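# Place cup carrier flat inside upright open paper bag

## Task

Get the cup carrier into the paper bag so it rests flat and upright on the bag's floor, with the bag left standing on the table, open, and its rim raised on every side. Everything must stay that way without the robot supporting it; at the end both grippers must have released and backed away.

## Robot and tools

Robot: two arms, left_arm and right_arm, each ending in a parallel gripper. Its fingers point along the gripper's own +z axis and separate along its y axis. The reported end_effector_position is the spot between the finger pads, roughly 1 cm short of the tips.

Frame: every pose is in one scene frame with its origin on the table surface midway between the arms. +x runs out over the table, +z is up, and left_arm sits on the +y side (the names are not image sides). Positions are in metres; orientations are quaternions written w first (qw, qx, qy, qz). Printed hand positions can be slightly wrong, more so at long reach, and arms often stop a centimetre or more short of a commanded pose, usually below it.

The 16-number row: every moving command uses one row covering both arms, even if only one moves: left x, y, z, qw, qx, qy, qz, opening, then the same eight for right. x, y, z and the quaternion are an absolute pose (a place to go, not an offset) for that gripper in the scene frame. Opening is an absolute value from -1 (closed) to +1 (fully open, 0.094 m). To hold something, command about 0.03 less than that arm's grip_measured; a smaller gap grips more gently. An arm meant to stay still should get its last reported pose repeated exactly, with its desired opening; to keep an orientation steady, resend the same target quaternion rather than the drifted reported one.

execute_actions: argument actions is a list with zero or one entry. An empty list just reports the state. An entry {"rows": [...], "steps": n} plays up to 15 rows, one per control step of 1/30 s (n at most 15, default 15); if there are fewer rows than steps the last row repeats. An entry {"steps": n} with no rows is a wait of up to 300 steps counted from the previous result, reply time included. Optional pictures (true/false) controls whether camera images come back. A call is refused outright, sending nothing, if a target lies more than 0.6 m from that arm's last reported position along any gripper axis. Each step, the commanded pose is clipped to within 70 mm and 16 degrees of the measured pose, and position wins over orientation if both cannot be met. After the last step an arm only continues to its last clipped pose, so far targets need further calls.

move: target is one 16-number row as above; speed is the path's top speed in m/s, 0.002 to 0.5 (default 0.25), with turning capped at twice that in rad/s. Both grippers travel straight lines toward their poses, finishing together, lasting 0.5 to 10 s (cut off at 10 s). Openings are sent at the start. Paths ignore obstacles and the other arm, and real motion can lag, stray or overshoot speed. Faster contact hits harder; aiming deeper past a contact presses harder. The result adds a move: line with the ending (done, off_target, moving, held, fault), the limits that applied (paced = target was clipped; held = some steps were blocked, after which the arm may jump fast), and each gripper's distance from its pose.

wait: seconds from 0 to 10; nothing new is sent.

zoom_image: camera is one of cam_head_left, cam_head_right, cam_high, cam_low, cam_left_wrist, cam_right_wrist; region is [x0, y0, x1, y1] in pixels of that camera's latest 672x504 image, origin top-left, no larger than 504 by 504.

finished_scene: scene is the current scene's number.

Reading results: the state line lists each gripper's position and quaternion (left | right). grip_measured is the measured finger gap on the command scale (the last Joint positions value is the gap in metres); readings may be off by about 1 mm. HELD marks steps not sent; a pose unreachable line names an arm whose command the clearance check altered; Hand target shows where the controller is currently steering. Joint torques are raw drive outputs with offsets and noise. Joint limits (rad): waist -2.618 to 3.054, shoulder 0.000 to 3.142, elbow 0.000 to 3.142, wrist pitch -1.571 to 1.571, wrist yaw -1.571 to 1.571, wrist roll -2.094 to 2.094.

Heat: holding loads warms motors. MOTOR HOT appears from 75 °C; at 90 °C the arm halts for 10 seconds; at 100 °C it goes limp and falls until cooled. Both are OVER-TEMPERATURE FAULT lines.

Cautions: the simulation keeps running while the operator thinks. Random tugs on held parts or nudges to loose objects can occur. Never let a rigid object leave the table, never let the arms collide or shove each other, and avoid drops, slams and forceful pushes; approach contacts slowly.

Each tool is called after "Request:" as name(argument=value, ...), one argument or row to a line, values as JSON.

## Session

Request:
execute_actions(
  actions=[],
)

Scene clock: 0.00 s of 5400.00 s.
left_arm: end_effector_position=(+0.4394, +0.3905, +0.3645) grip_measured=+1.000 end_effector_quat_wxyz=(+0.421, +0.502, +0.518, +0.550) | right_arm: end_effector_position=(+0.1225, -0.4857, +0.1466) grip_measured=+1.000 end_effector_quat_wxyz=(+0.024, -0.152, +0.972, -0.179)
Joint positions: left_arm=[0.246 1.137 0.961 0.135 0.044 1.688 0.094] | right_arm=[-1.354  1.08   0.949 -1.078  0.019 -1.542  0.094]
Joint velocities: left_arm=[-0.002  0.007  0.002 -0.022  0.051 -0.037  0.   ] | right_arm=[ 0.002  0.012  0.007  0.007 -0.022  0.022  0.   ]
Joint torques (N m, as the arm reports them, + toward a larger angle): no reading
Motor temperatures (°C, as the motors report them): left_arm=[25 27 24 27 27 27] | right_arm=[27 25 27 26 26 26]
Hand target (left_arm): +0.437, +0.390, +0.375; +0.428, +0.494, +0.512, +0.556
Hand target (right_arm): +0.124, -0.486, +0.151; +0.028, -0.151, +0.971, -0.185

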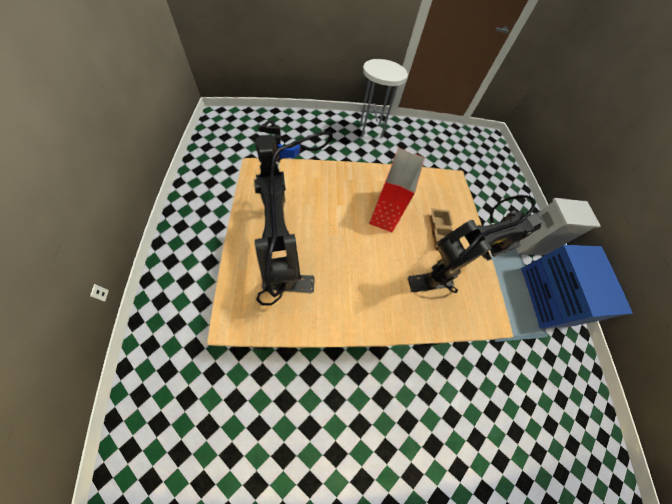

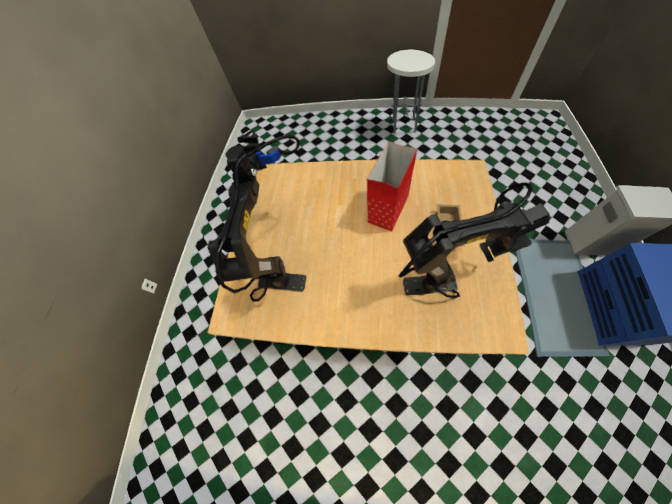

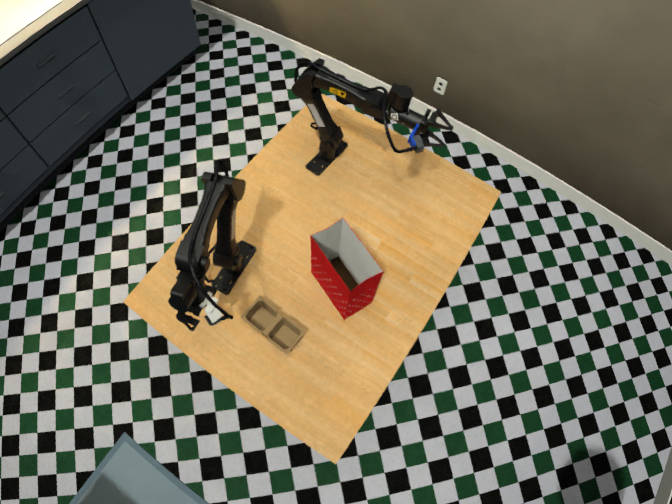

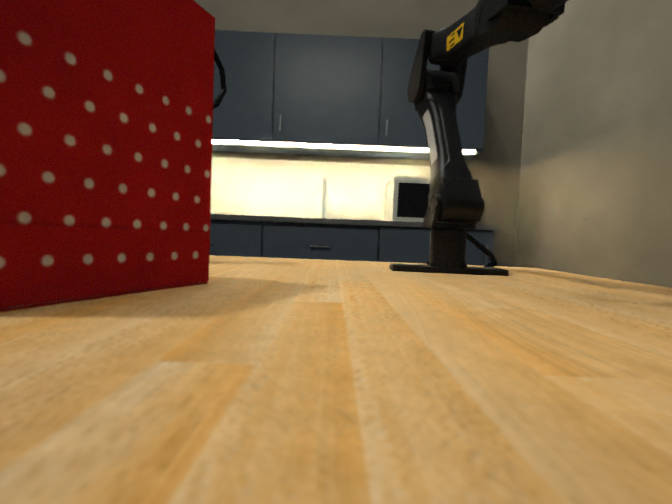

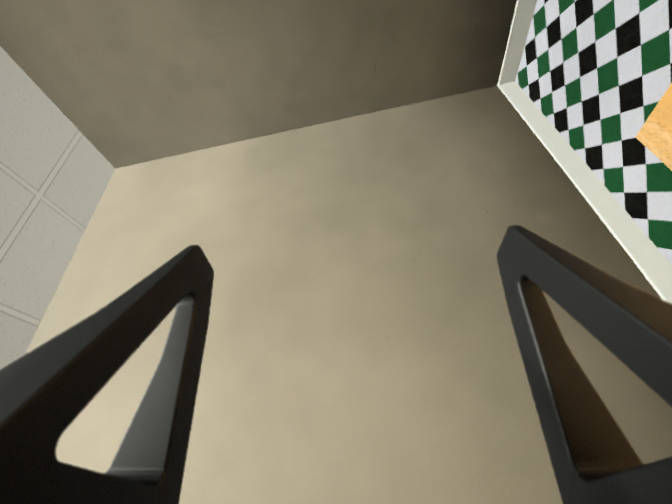

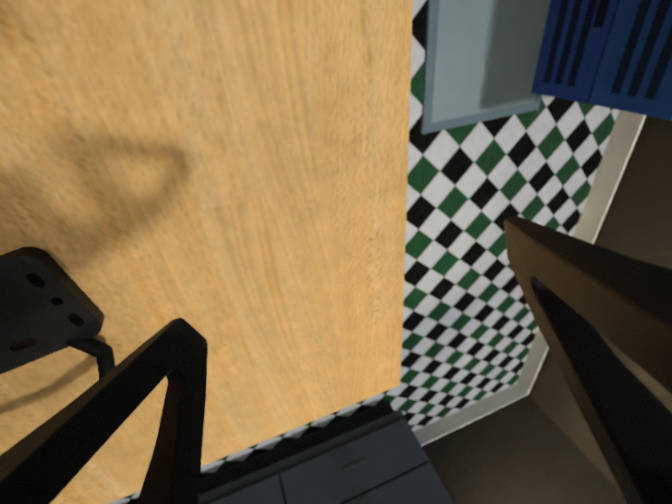

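Request:
move(
  target=[0.437,0.39,0.375,0.428,0.494,0.512,0.556,1,0.30,-0.36,0.12,0,-0.676,0.737,0,0.4],
  speed=0.35,
)

Scene clock: 7.03 s of 5400.00 s.
left_arm: end_effector_position=(+0.4394, +0.3905, +0.3645) grip_measured=+1.000 end_effector_quat_wxyz=(+0.421, +0.502, +0.518, +0.550) | right_arm: end_effector_position=(+0.2922, -0.3627, +0.1166) grip_measured=+0.402 end_effector_quat_wxyz=(-0.014, -0.667, +0.745, +0.001)
Joint positions: left_arm=[0.246 1.137 0.961 0.135 0.044 1.688 0.094] | right_arm=[-0.493  1.56   1.25  -1.275  0.025 -1.828  0.066]
Joint velocities: left_arm=[ 0.007  0.012 -0.007 -0.051  0.066  0.007  0.   ] | right_arm=[-0.017  0.007  0.007 -0.066  0.007 -0.022 -0.   ]
Joint torques (N m, as the arm reports them, + toward a larger angle): left_arm=[ 0.01 -3.74  7.74  2.05  0.02 -0.07] | right_arm=[ 0.84 -5.35  9.57 -0.07 -0.16 -0.05]
Motor temperatures (°C, as the motors report them): left_arm=[25 28 25 30 27 27] | right_arm=[27 25 28 27 26 26]
Hand target (left_arm): +0.437, +0.390, +0.375; +0.428, +0.494, +0.513, +0.556
Hand target (right_arm): +0.296, -0.358, +0.121; -0.008, -0.673, +0.739, +0.007
Off the commanded pose (left_arm): 0.011 m, 2 deg.
Off the commanded pose (right_arm): 0.009 m, 2 deg.
After step 90, 1.73 s passed at rest.
move: off_target (left_arm)

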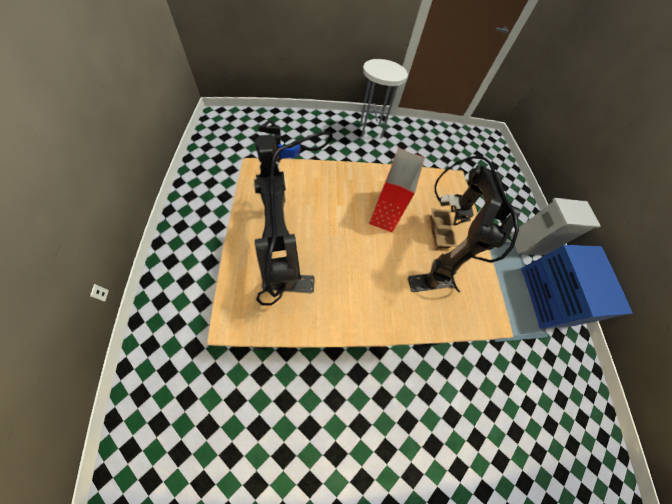

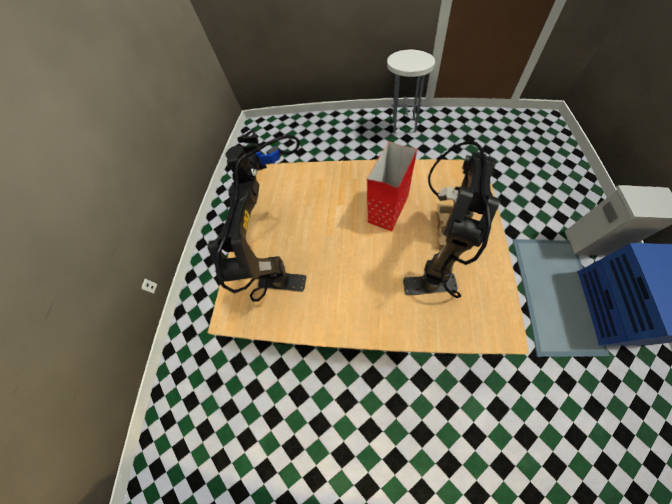

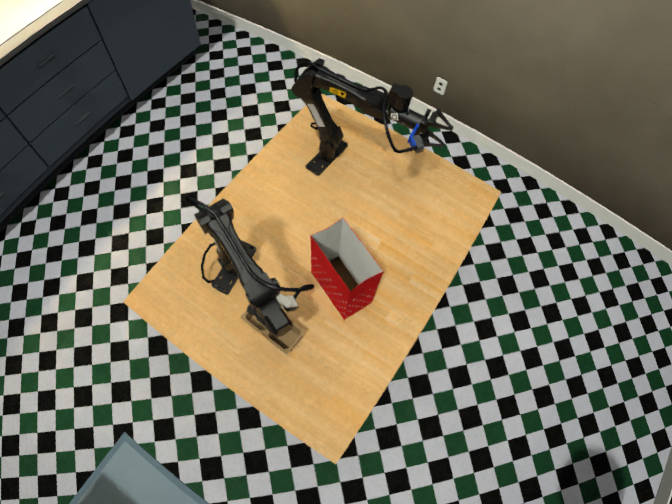

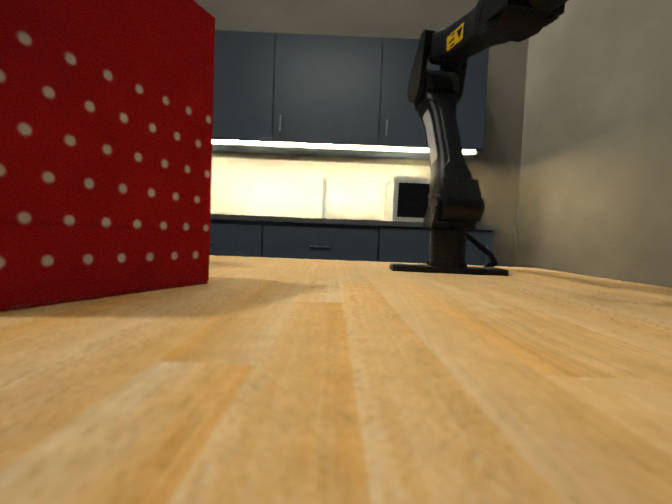

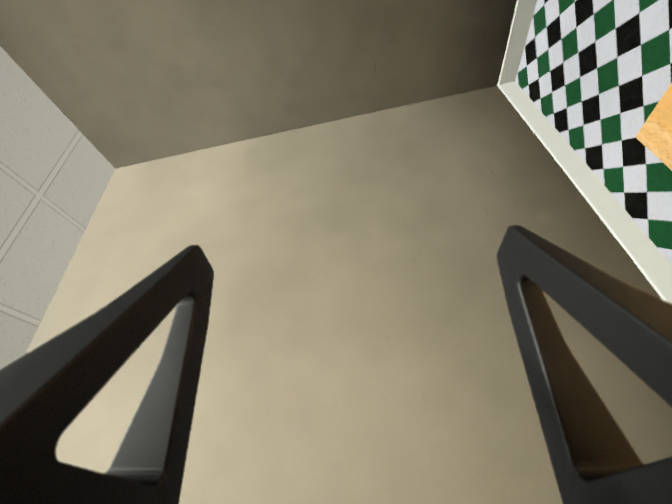

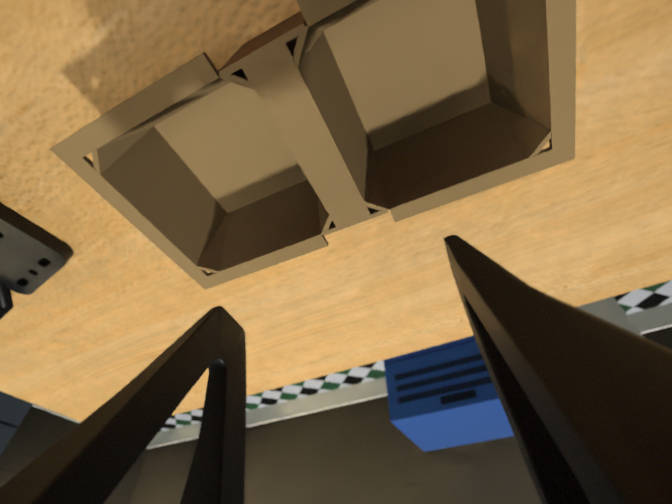

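Request:
move(
  target=[0.437,0.39,0.375,0.428,0.494,0.512,0.556,1,0.297,-0.358,0.047,0,-0.707,0.707,0,0.2],
  speed=0.12,
)

Scene clock: 10.97 s of 5400.00 s.
left_arm: end_effector_position=(+0.4394, +0.3905, +0.3645) grip_measured=+1.000 end_effector_quat_wxyz=(+0.421, +0.502, +0.518, +0.550) | right_arm: end_effector_position=(+0.2951, -0.3622, +0.0521) grip_measured=+0.201 end_effector_quat_wxyz=(-0.006, -0.703, +0.711, -0.007)
Joint positions: left_arm=[0.246 1.137 0.961 0.135 0.044 1.688 0.094] | right_arm=[-0.493  1.598  1.026 -0.991  0.017 -1.926  0.056]
Joint velocities: left_arm=[ 0.007 -0.007 -0.007  0.007  0.051  0.037  0.   ] | right_arm=[-0.007 -0.017 -0.002 -0.066  0.007  0.037  0.   ]
Joint torques (N m, as the arm reports them, + toward a larger angle): left_arm=[-0.03 -3.78  7.71  2.03  0.01 -0.07] | right_arm=[ 0.56 -5.54  5.62  0.28 -0.19 -0.05]
Motor temperatures (°C, as the motors report them): left_arm=[25 28 26 31 27 27] | right_arm=[27 25 28 27 26 26]
Hand target (left_arm): +0.437, +0.390, +0.375; +0.428, +0.494, +0.512, +0.556
Hand target (right_arm): +0.296, -0.358, +0.047; -0.000, +0.707, -0.707, +0.000
Off the commanded pose (left_arm): 0.011 m, 2 deg.
Off the commanded pose (right_arm): 0.007 m, 1 deg.
move: off_target (left_arm)

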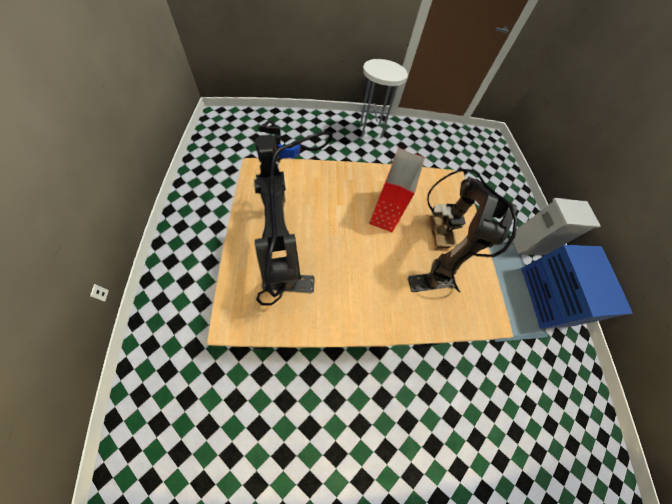

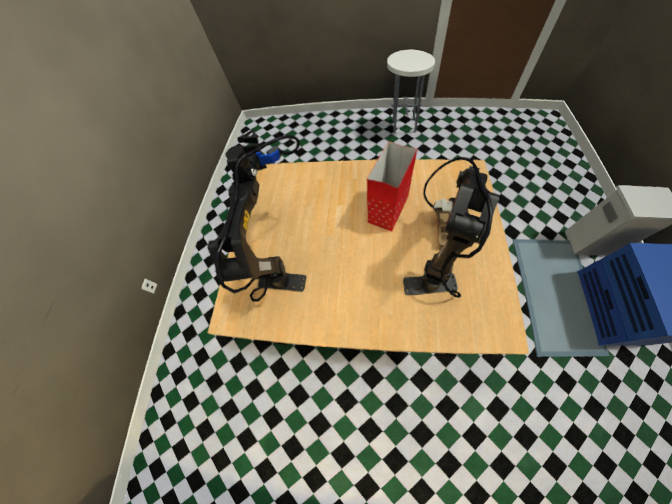

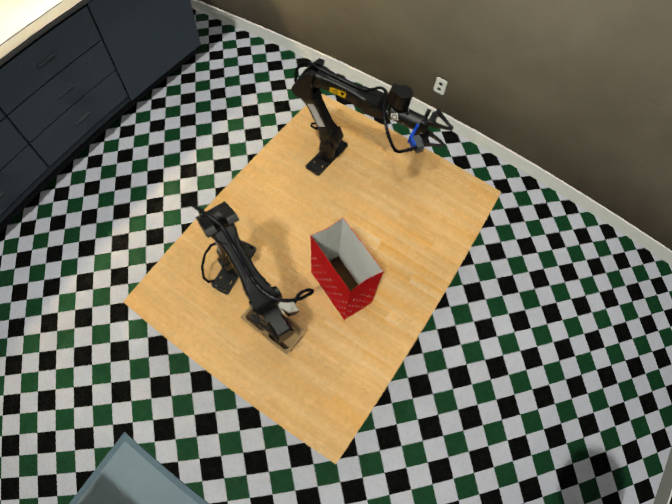

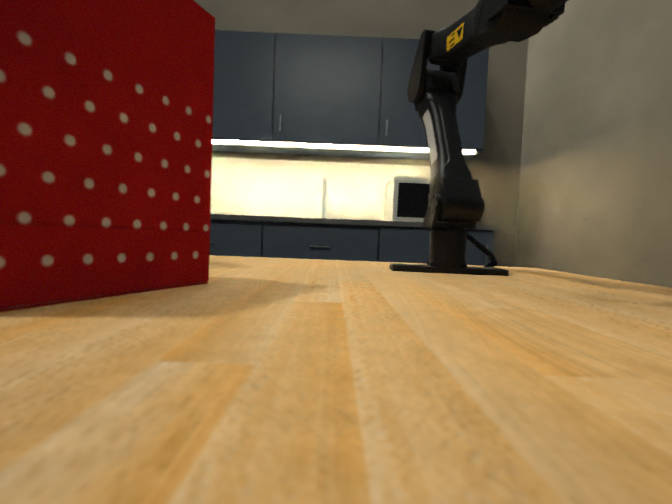

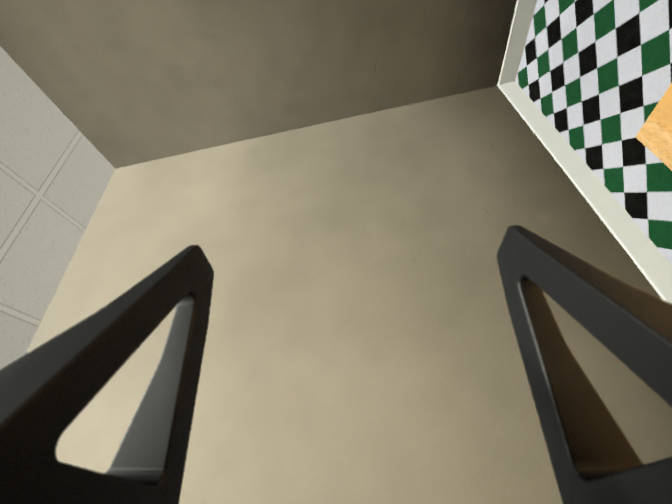

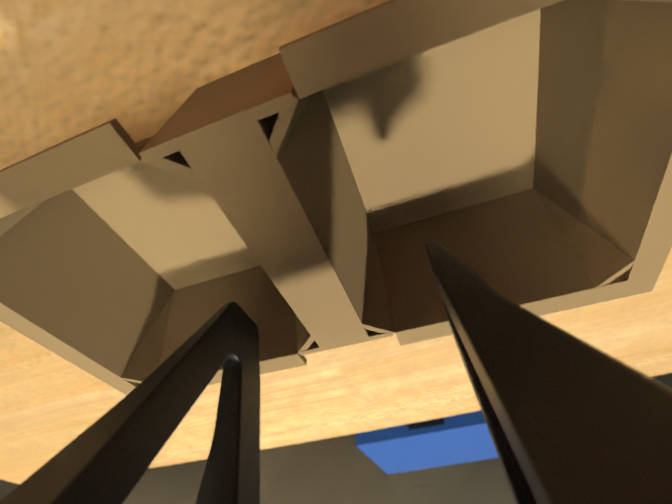

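Request:
move(
  target=[0.437,0.39,0.375,0.428,0.494,0.512,0.556,1,0.292,-0.358,0.018,0,-0.707,0.707,0,0.1],
  speed=0.06,
)

Request:
execute_actions(
  actions=[
    {"rows":[[0.437,0.39,0.375,0.428,0.494,0.512,0.556,1,0.292,-0.358,0.018,0,-0.707,0.707,0,-0.65]],"steps":15},
  ],
  pictures=false,
)

Scene clock: 15.37 s of 5400.00 s.
left_arm: end_effector_position=(+0.4394, +0.3905, +0.3645) grip_measured=+1.000 end_effector_quat_wxyz=(+0.421, +0.502, +0.518, +0.550) | right_arm: end_effector_position=(+0.2928, -0.3613, +0.0239) grip_measured=+0.102 end_effector_quat_wxyz=(-0.005, -0.705, +0.709, -0.009)
Joint positions: left_arm=[0.246 1.137 0.961 0.135 0.044 1.688 0.094] | right_arm=[-0.493  1.628  0.937 -0.867  0.016 -1.933  0.052]
Joint velocities: left_arm=[ 0.007  0.002 -0.007 -0.037 -0.037  0.022  0.   ] | right_arm=[-0.017 -0.002  0.007  0.051 -0.037 -0.081 -0.   ]
Joint torques (N m, as the arm reports them, + toward a larger angle): left_arm=[-0.1  -3.79  7.66  2.02  0.02 -0.08] | right_arm=[-0.04 -5.52  5.23  0.29 -0.18 -0.05]
Motor temperatures (°C, as the motors report them): left_arm=[25 28 26 32 27 27] | right_arm=[27 25 28 27 26 26]
Hand target (left_arm): +0.437, +0.390, +0.375; +0.428, +0.494, +0.512, +0.556
Hand target (right_arm): +0.291, -0.358, +0.018; +0.000, +0.707, -0.707, -0.000
Off the commanded pose (left_arm): 0.011 m, 2 deg.
Off the commanded pose (right_arm): 0.007 m, 1 deg.
After step 90, 0.33 s passed at rest.
move: off_target (left_arm)

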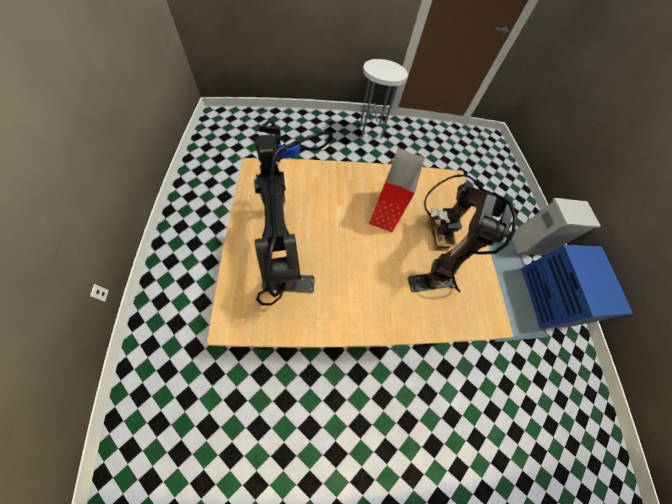

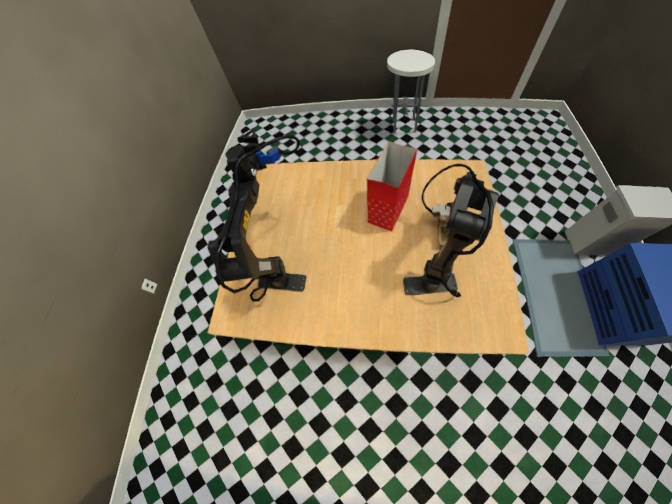

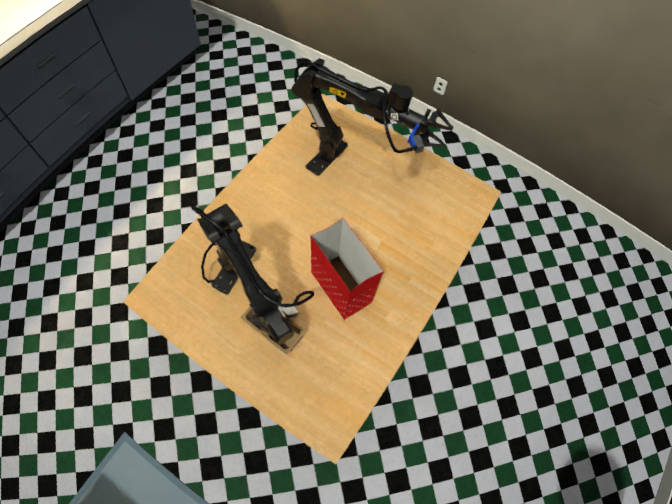

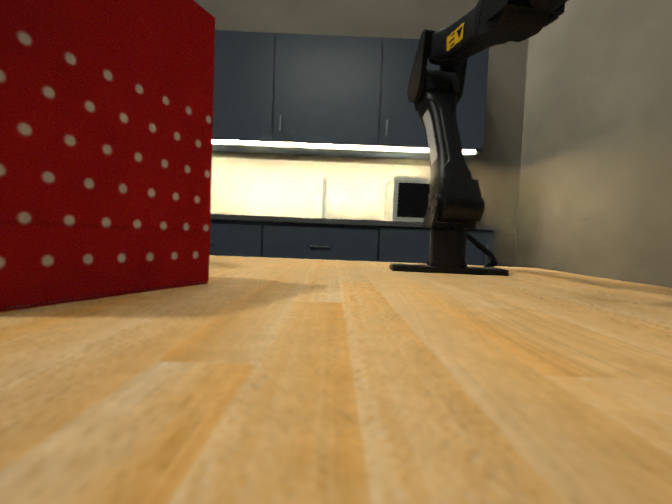

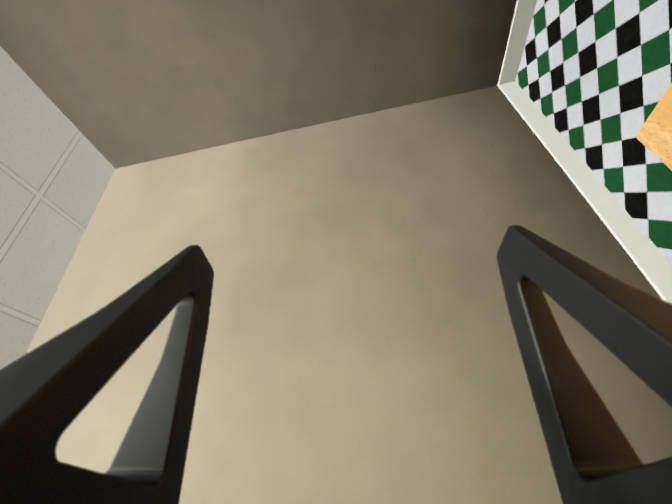

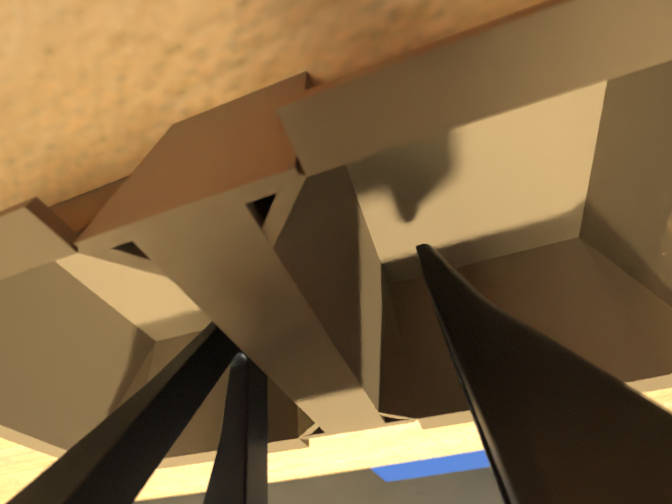

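Scene clock: 15.87 s of 5400.00 s.
left_arm: end_effector_position=(+0.4394, +0.3905, +0.3645) grip_measured=+1.000 end_effector_quat_wxyz=(+0.421, +0.502, +0.518, +0.550) | right_arm: end_effector_position=(+0.2934, -0.3614, +0.0239) grip_measured=-0.445 end_effector_quat_wxyz=(-0.004, -0.705, +0.709, -0.010)
Joint positions: left_arm=[0.246 1.137 0.961 0.135 0.044 1.688 0.094] | right_arm=[-0.493  1.628  0.937 -0.865  0.016 -1.933  0.026]
Joint velocities: left_arm=[-0.017  0.022 -0.007  0.022 -0.11   0.037  0.   ] | right_arm=[ 0.002  0.002 -0.007  0.037 -0.051 -0.022 -0.   ]
Joint torques (N m, as the arm reports them, + toward a larger angle): left_arm=[ 0.03 -3.8   7.73  2.05  0.03 -0.06] | right_arm=[-0.02 -5.32  5.42  0.3  -0.16 -0.05]
Motor temperatures (°C, as the motors report them): left_arm=[25 28 26 32 27 27] | right_arm=[27 25 28 27 26 26]
Hand target (left_arm): +0.437, +0.390, +0.375; +0.428, +0.494, +0.512, +0.556
Hand target (right_arm): +0.292, -0.358, +0.018; +0.000, +0.707, -0.707, +0.000
Off the commanded pose (left_arm): 0.011 m, 2 deg.
Off the commanded pose (right_arm): 0.007 m, 1 deg.
Steps of this call (steps 1 to 15: all 15 steps of this action). Readings (end_effector_position):
1: left_arm (+0.4394, +0.3905, +0.3645) | right_arm (+0.2929, -0.3613, +0.0239)
2: left_arm (+0.4394, +0.3905, +0.3645) | right_arm (+0.2930, -0.3613, +0.0239)
4: left_arm (+0.4394, +0.3905, +0.3645) | right_arm (+0.2934, -0.3614, +0.0239)
8: left_arm (+0.4394, +0.3905, +0.3645) | right_arm (+0.2934, -0.3614, +0.0239)
15: the state above

Request:
move(
  target=[0.437,0.39,0.375,0.428,0.494,0.512,0.556,1,0.34,-0.37,0.41,0.222,-0.537,0.752,-0.311,-0.5],
  speed=0.3,
)

Request:
move(
  target=[0.437,0.39,0.375,0.428,0.494,0.512,0.556,1,0.395,-0.115,0.385,0.342,-0.594,0.716,-0.127,-0.5],
  speed=0.2,
)

Request:
zoom_image(
  camera="cam_high",
  region=[270, 180, 420, 330],
)

Request:
zoom_image(
  camera="cam_head_right",
  region=[330, 90, 480, 240],
)

Scene clock: 26.57 s of 5400.00 s.
left_arm: end_effector_position=(+0.4394, +0.3905, +0.3645) grip_measured=+1.000 end_effector_quat_wxyz=(+0.421, +0.502, +0.518, +0.550) | right_arm: end_effector_position=(+0.3451, -0.3754, +0.4040) grip_measured=-0.445 end_effector_quat_wxyz=(+0.220, -0.544, +0.750, -0.307)
Joint positions: left_arm=[0.246 1.137 0.961 0.135 0.044 1.689 0.094] | right_arm=[-0.508  1.467  2.146 -1.476 -0.042 -1.62   0.026]
Joint velocities: left_arm=[-0.012 -0.007  0.002 -0.022 -0.037 -0.007  0.   ] | right_arm=[-0.002 -0.007 -0.007  0.007 -0.051 -0.051 -0.001]
Joint torques (N m, as the arm reports them, + toward a larger angle): left_arm=[-0.06 -3.8   7.85  2.02  0.03 -0.08] | right_arm=[ 1.14 -3.    8.28  1.48  0.02  0.11]
Motor temperatures (°C, as the motors report them): left_arm=[25 28 27 33 27 27] | right_arm=[27 26 28 27 26 26]
Hand target (left_arm): +0.437, +0.390, +0.375; +0.428, +0.494, +0.512, +0.556
Hand target (right_arm): +0.347, -0.373, +0.409; +0.225, -0.542, +0.748, -0.309
Off the commanded pose (left_arm): 0.011 m, 2 deg.
Off the commanded pose (right_arm): 0.010 m, 1 deg.
After step 90, 5.53 s passed at rest.
move: off_target (left_arm)

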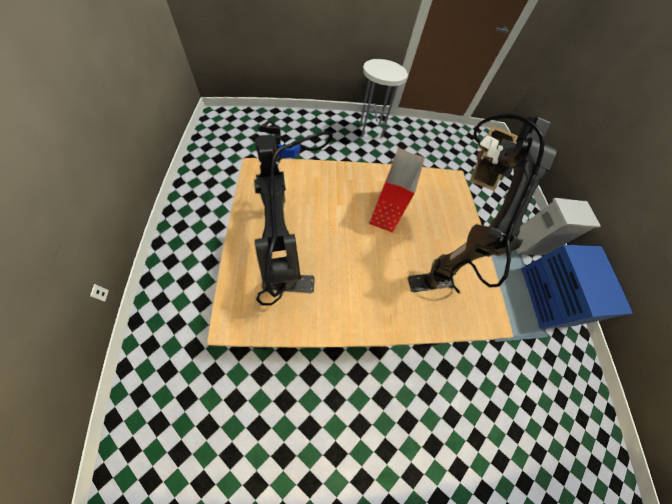

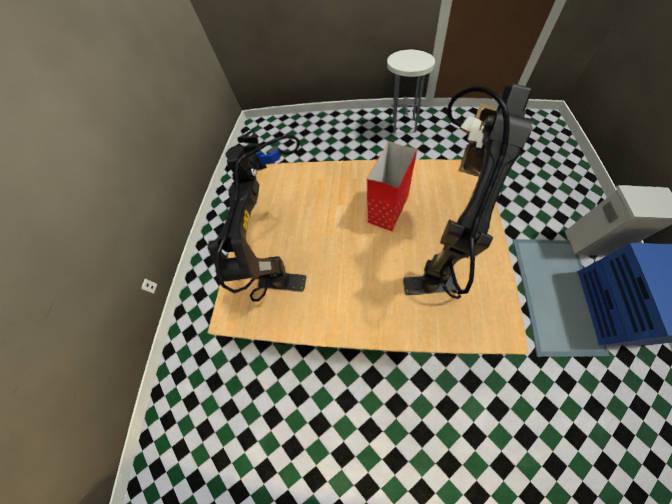

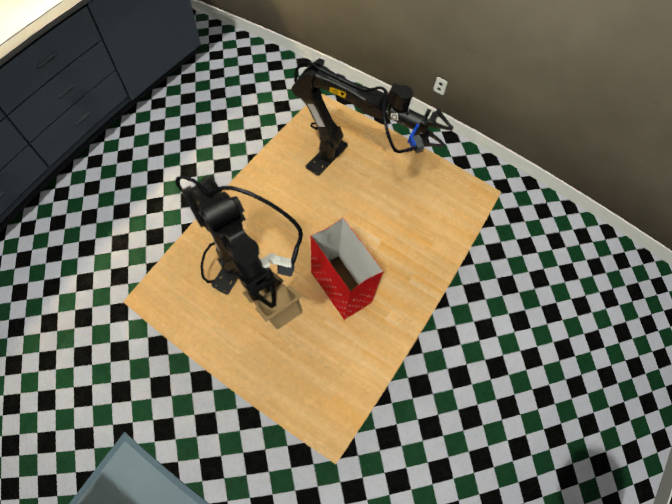

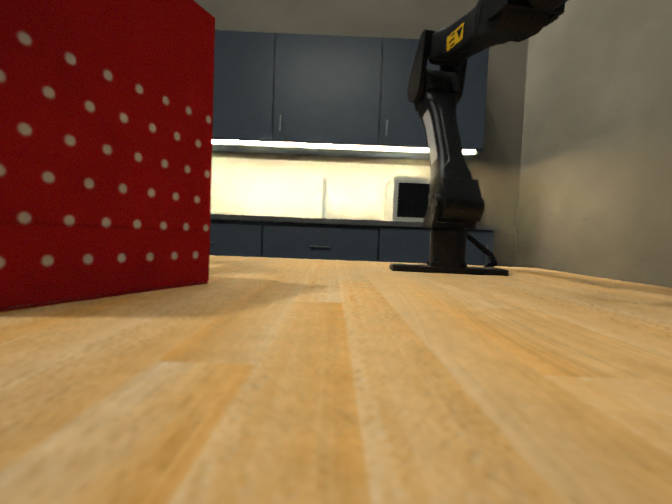

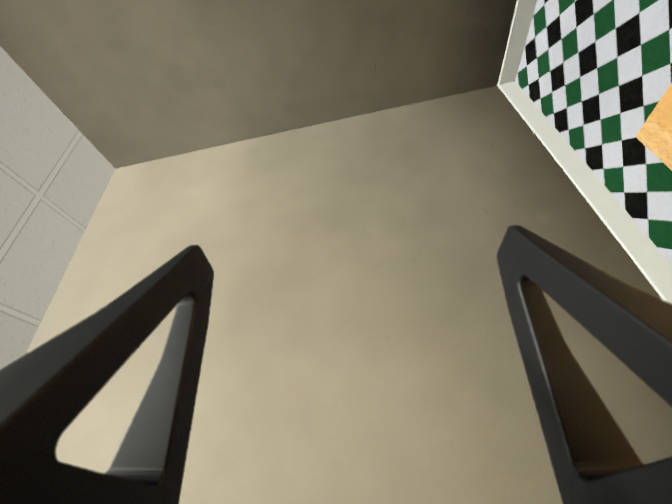

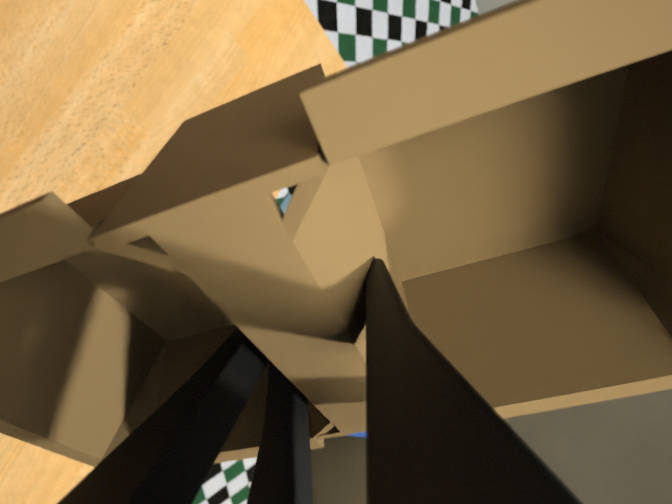

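Scene clock: 28.57 s of 5400.00 s.
left_arm: end_effector_position=(+0.4394, +0.3905, +0.3645) grip_measured=+1.000 end_effector_quat_wxyz=(+0.421, +0.502, +0.518, +0.550) | right_arm: end_effector_position=(+0.3933, -0.1188, +0.3654) grip_measured=-0.445 end_effector_quat_wxyz=(+0.300, -0.605, +0.727, -0.128)
Joint positions: left_arm=[0.246 1.137 0.961 0.135 0.044 1.689 0.094] | right_arm=[ 0.312  1.677  2.233 -1.467  0.091 -0.982  0.026]
Joint velocities: left_arm=[-0.002 -0.002  0.022  0.007  0.022 -0.007  0.   ] | right_arm=[ 0.022  0.002 -0.002  0.022  0.037 -0.037  0.   ]
Joint torques (N m, as the arm reports them, + toward a larger angle): left_arm=[-0.01 -3.91  7.75  2.03  0.03 -0.06] | right_arm=[ 1.03 -8.14  8.38  1.65 -0.07  0.08]
Motor temperatures (°C, as the motors report them): left_arm=[25 28 27 33 27 27] | right_arm=[27 26 28 27 26 26]
Hand target (left_arm): +0.437, +0.390, +0.375; +0.428, +0.494, +0.513, +0.556
Hand target (right_arm): +0.391, -0.113, +0.384; +0.333, -0.598, +0.718, -0.128
Off the commanded pose (left_arm): 0.011 m, 2 deg.
Off the commanded pose (right_arm): 0.020 m, 5 deg.
move: off_target (left_arm, right_arm)

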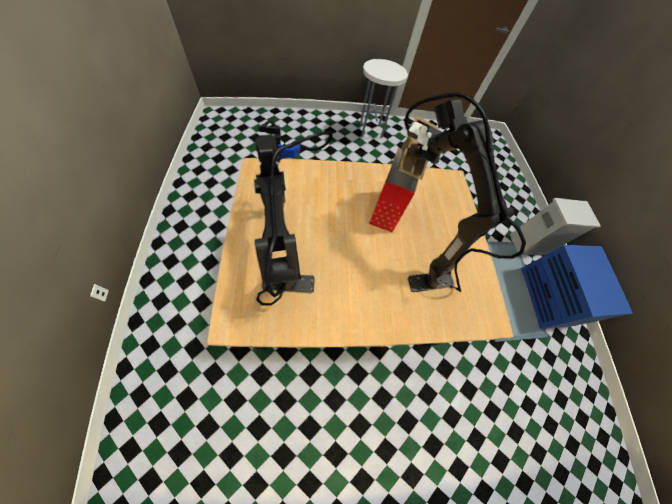

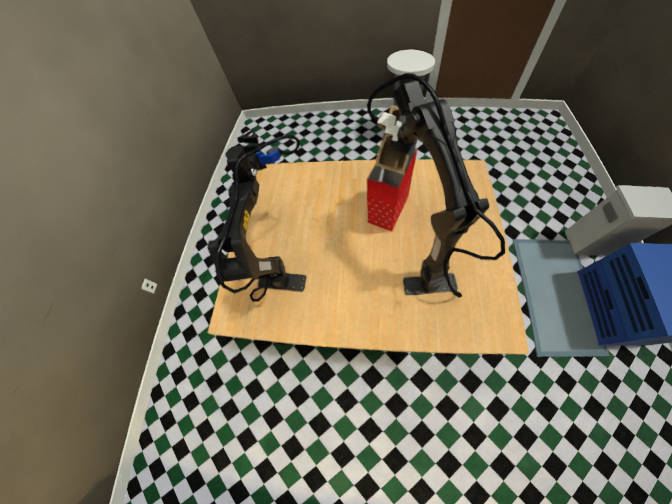

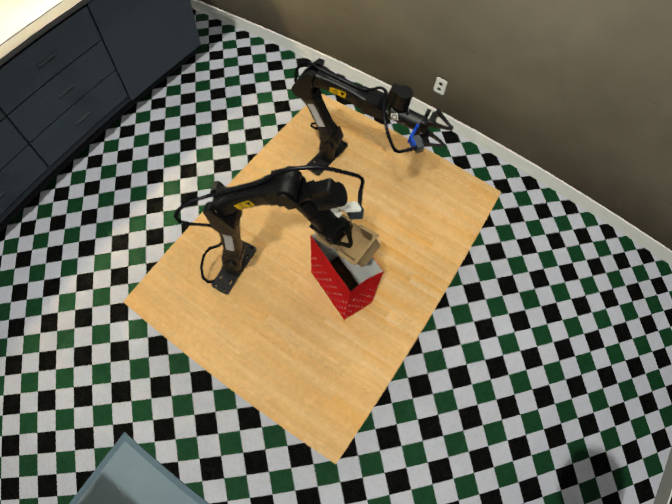

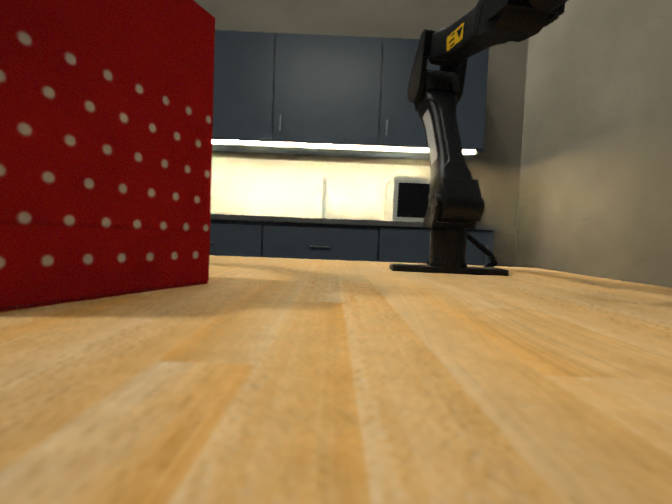

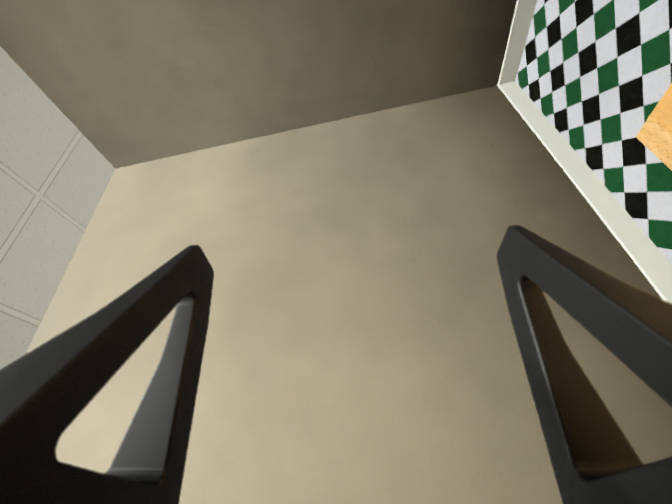

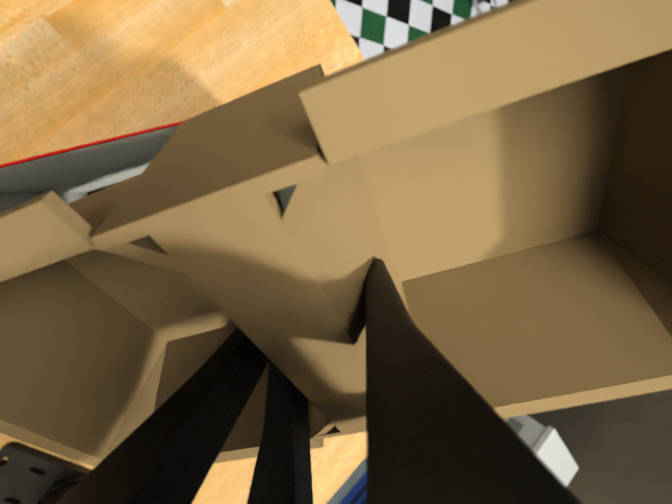

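Region (270, 180, 420, 330) of cam_high's 672x504 image, scaled by 3.360, with more detail than that image has.

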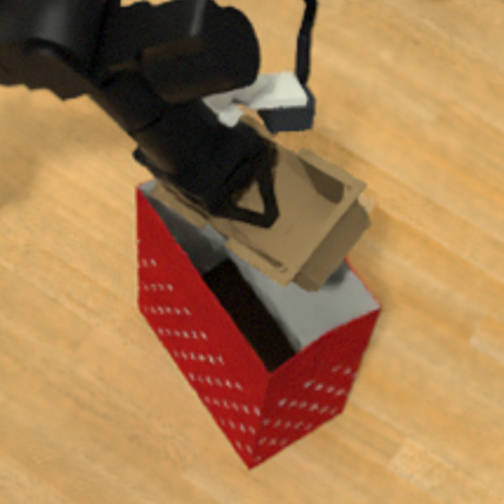

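Region (330, 90, 480, 240) of cam_head_right's 672x504 image, scaled by 3.360, with more detail than that image has.

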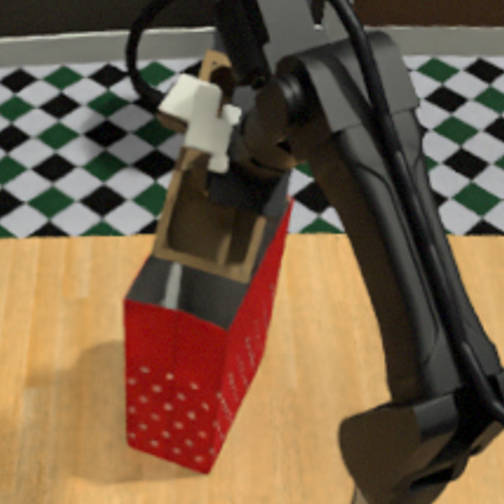

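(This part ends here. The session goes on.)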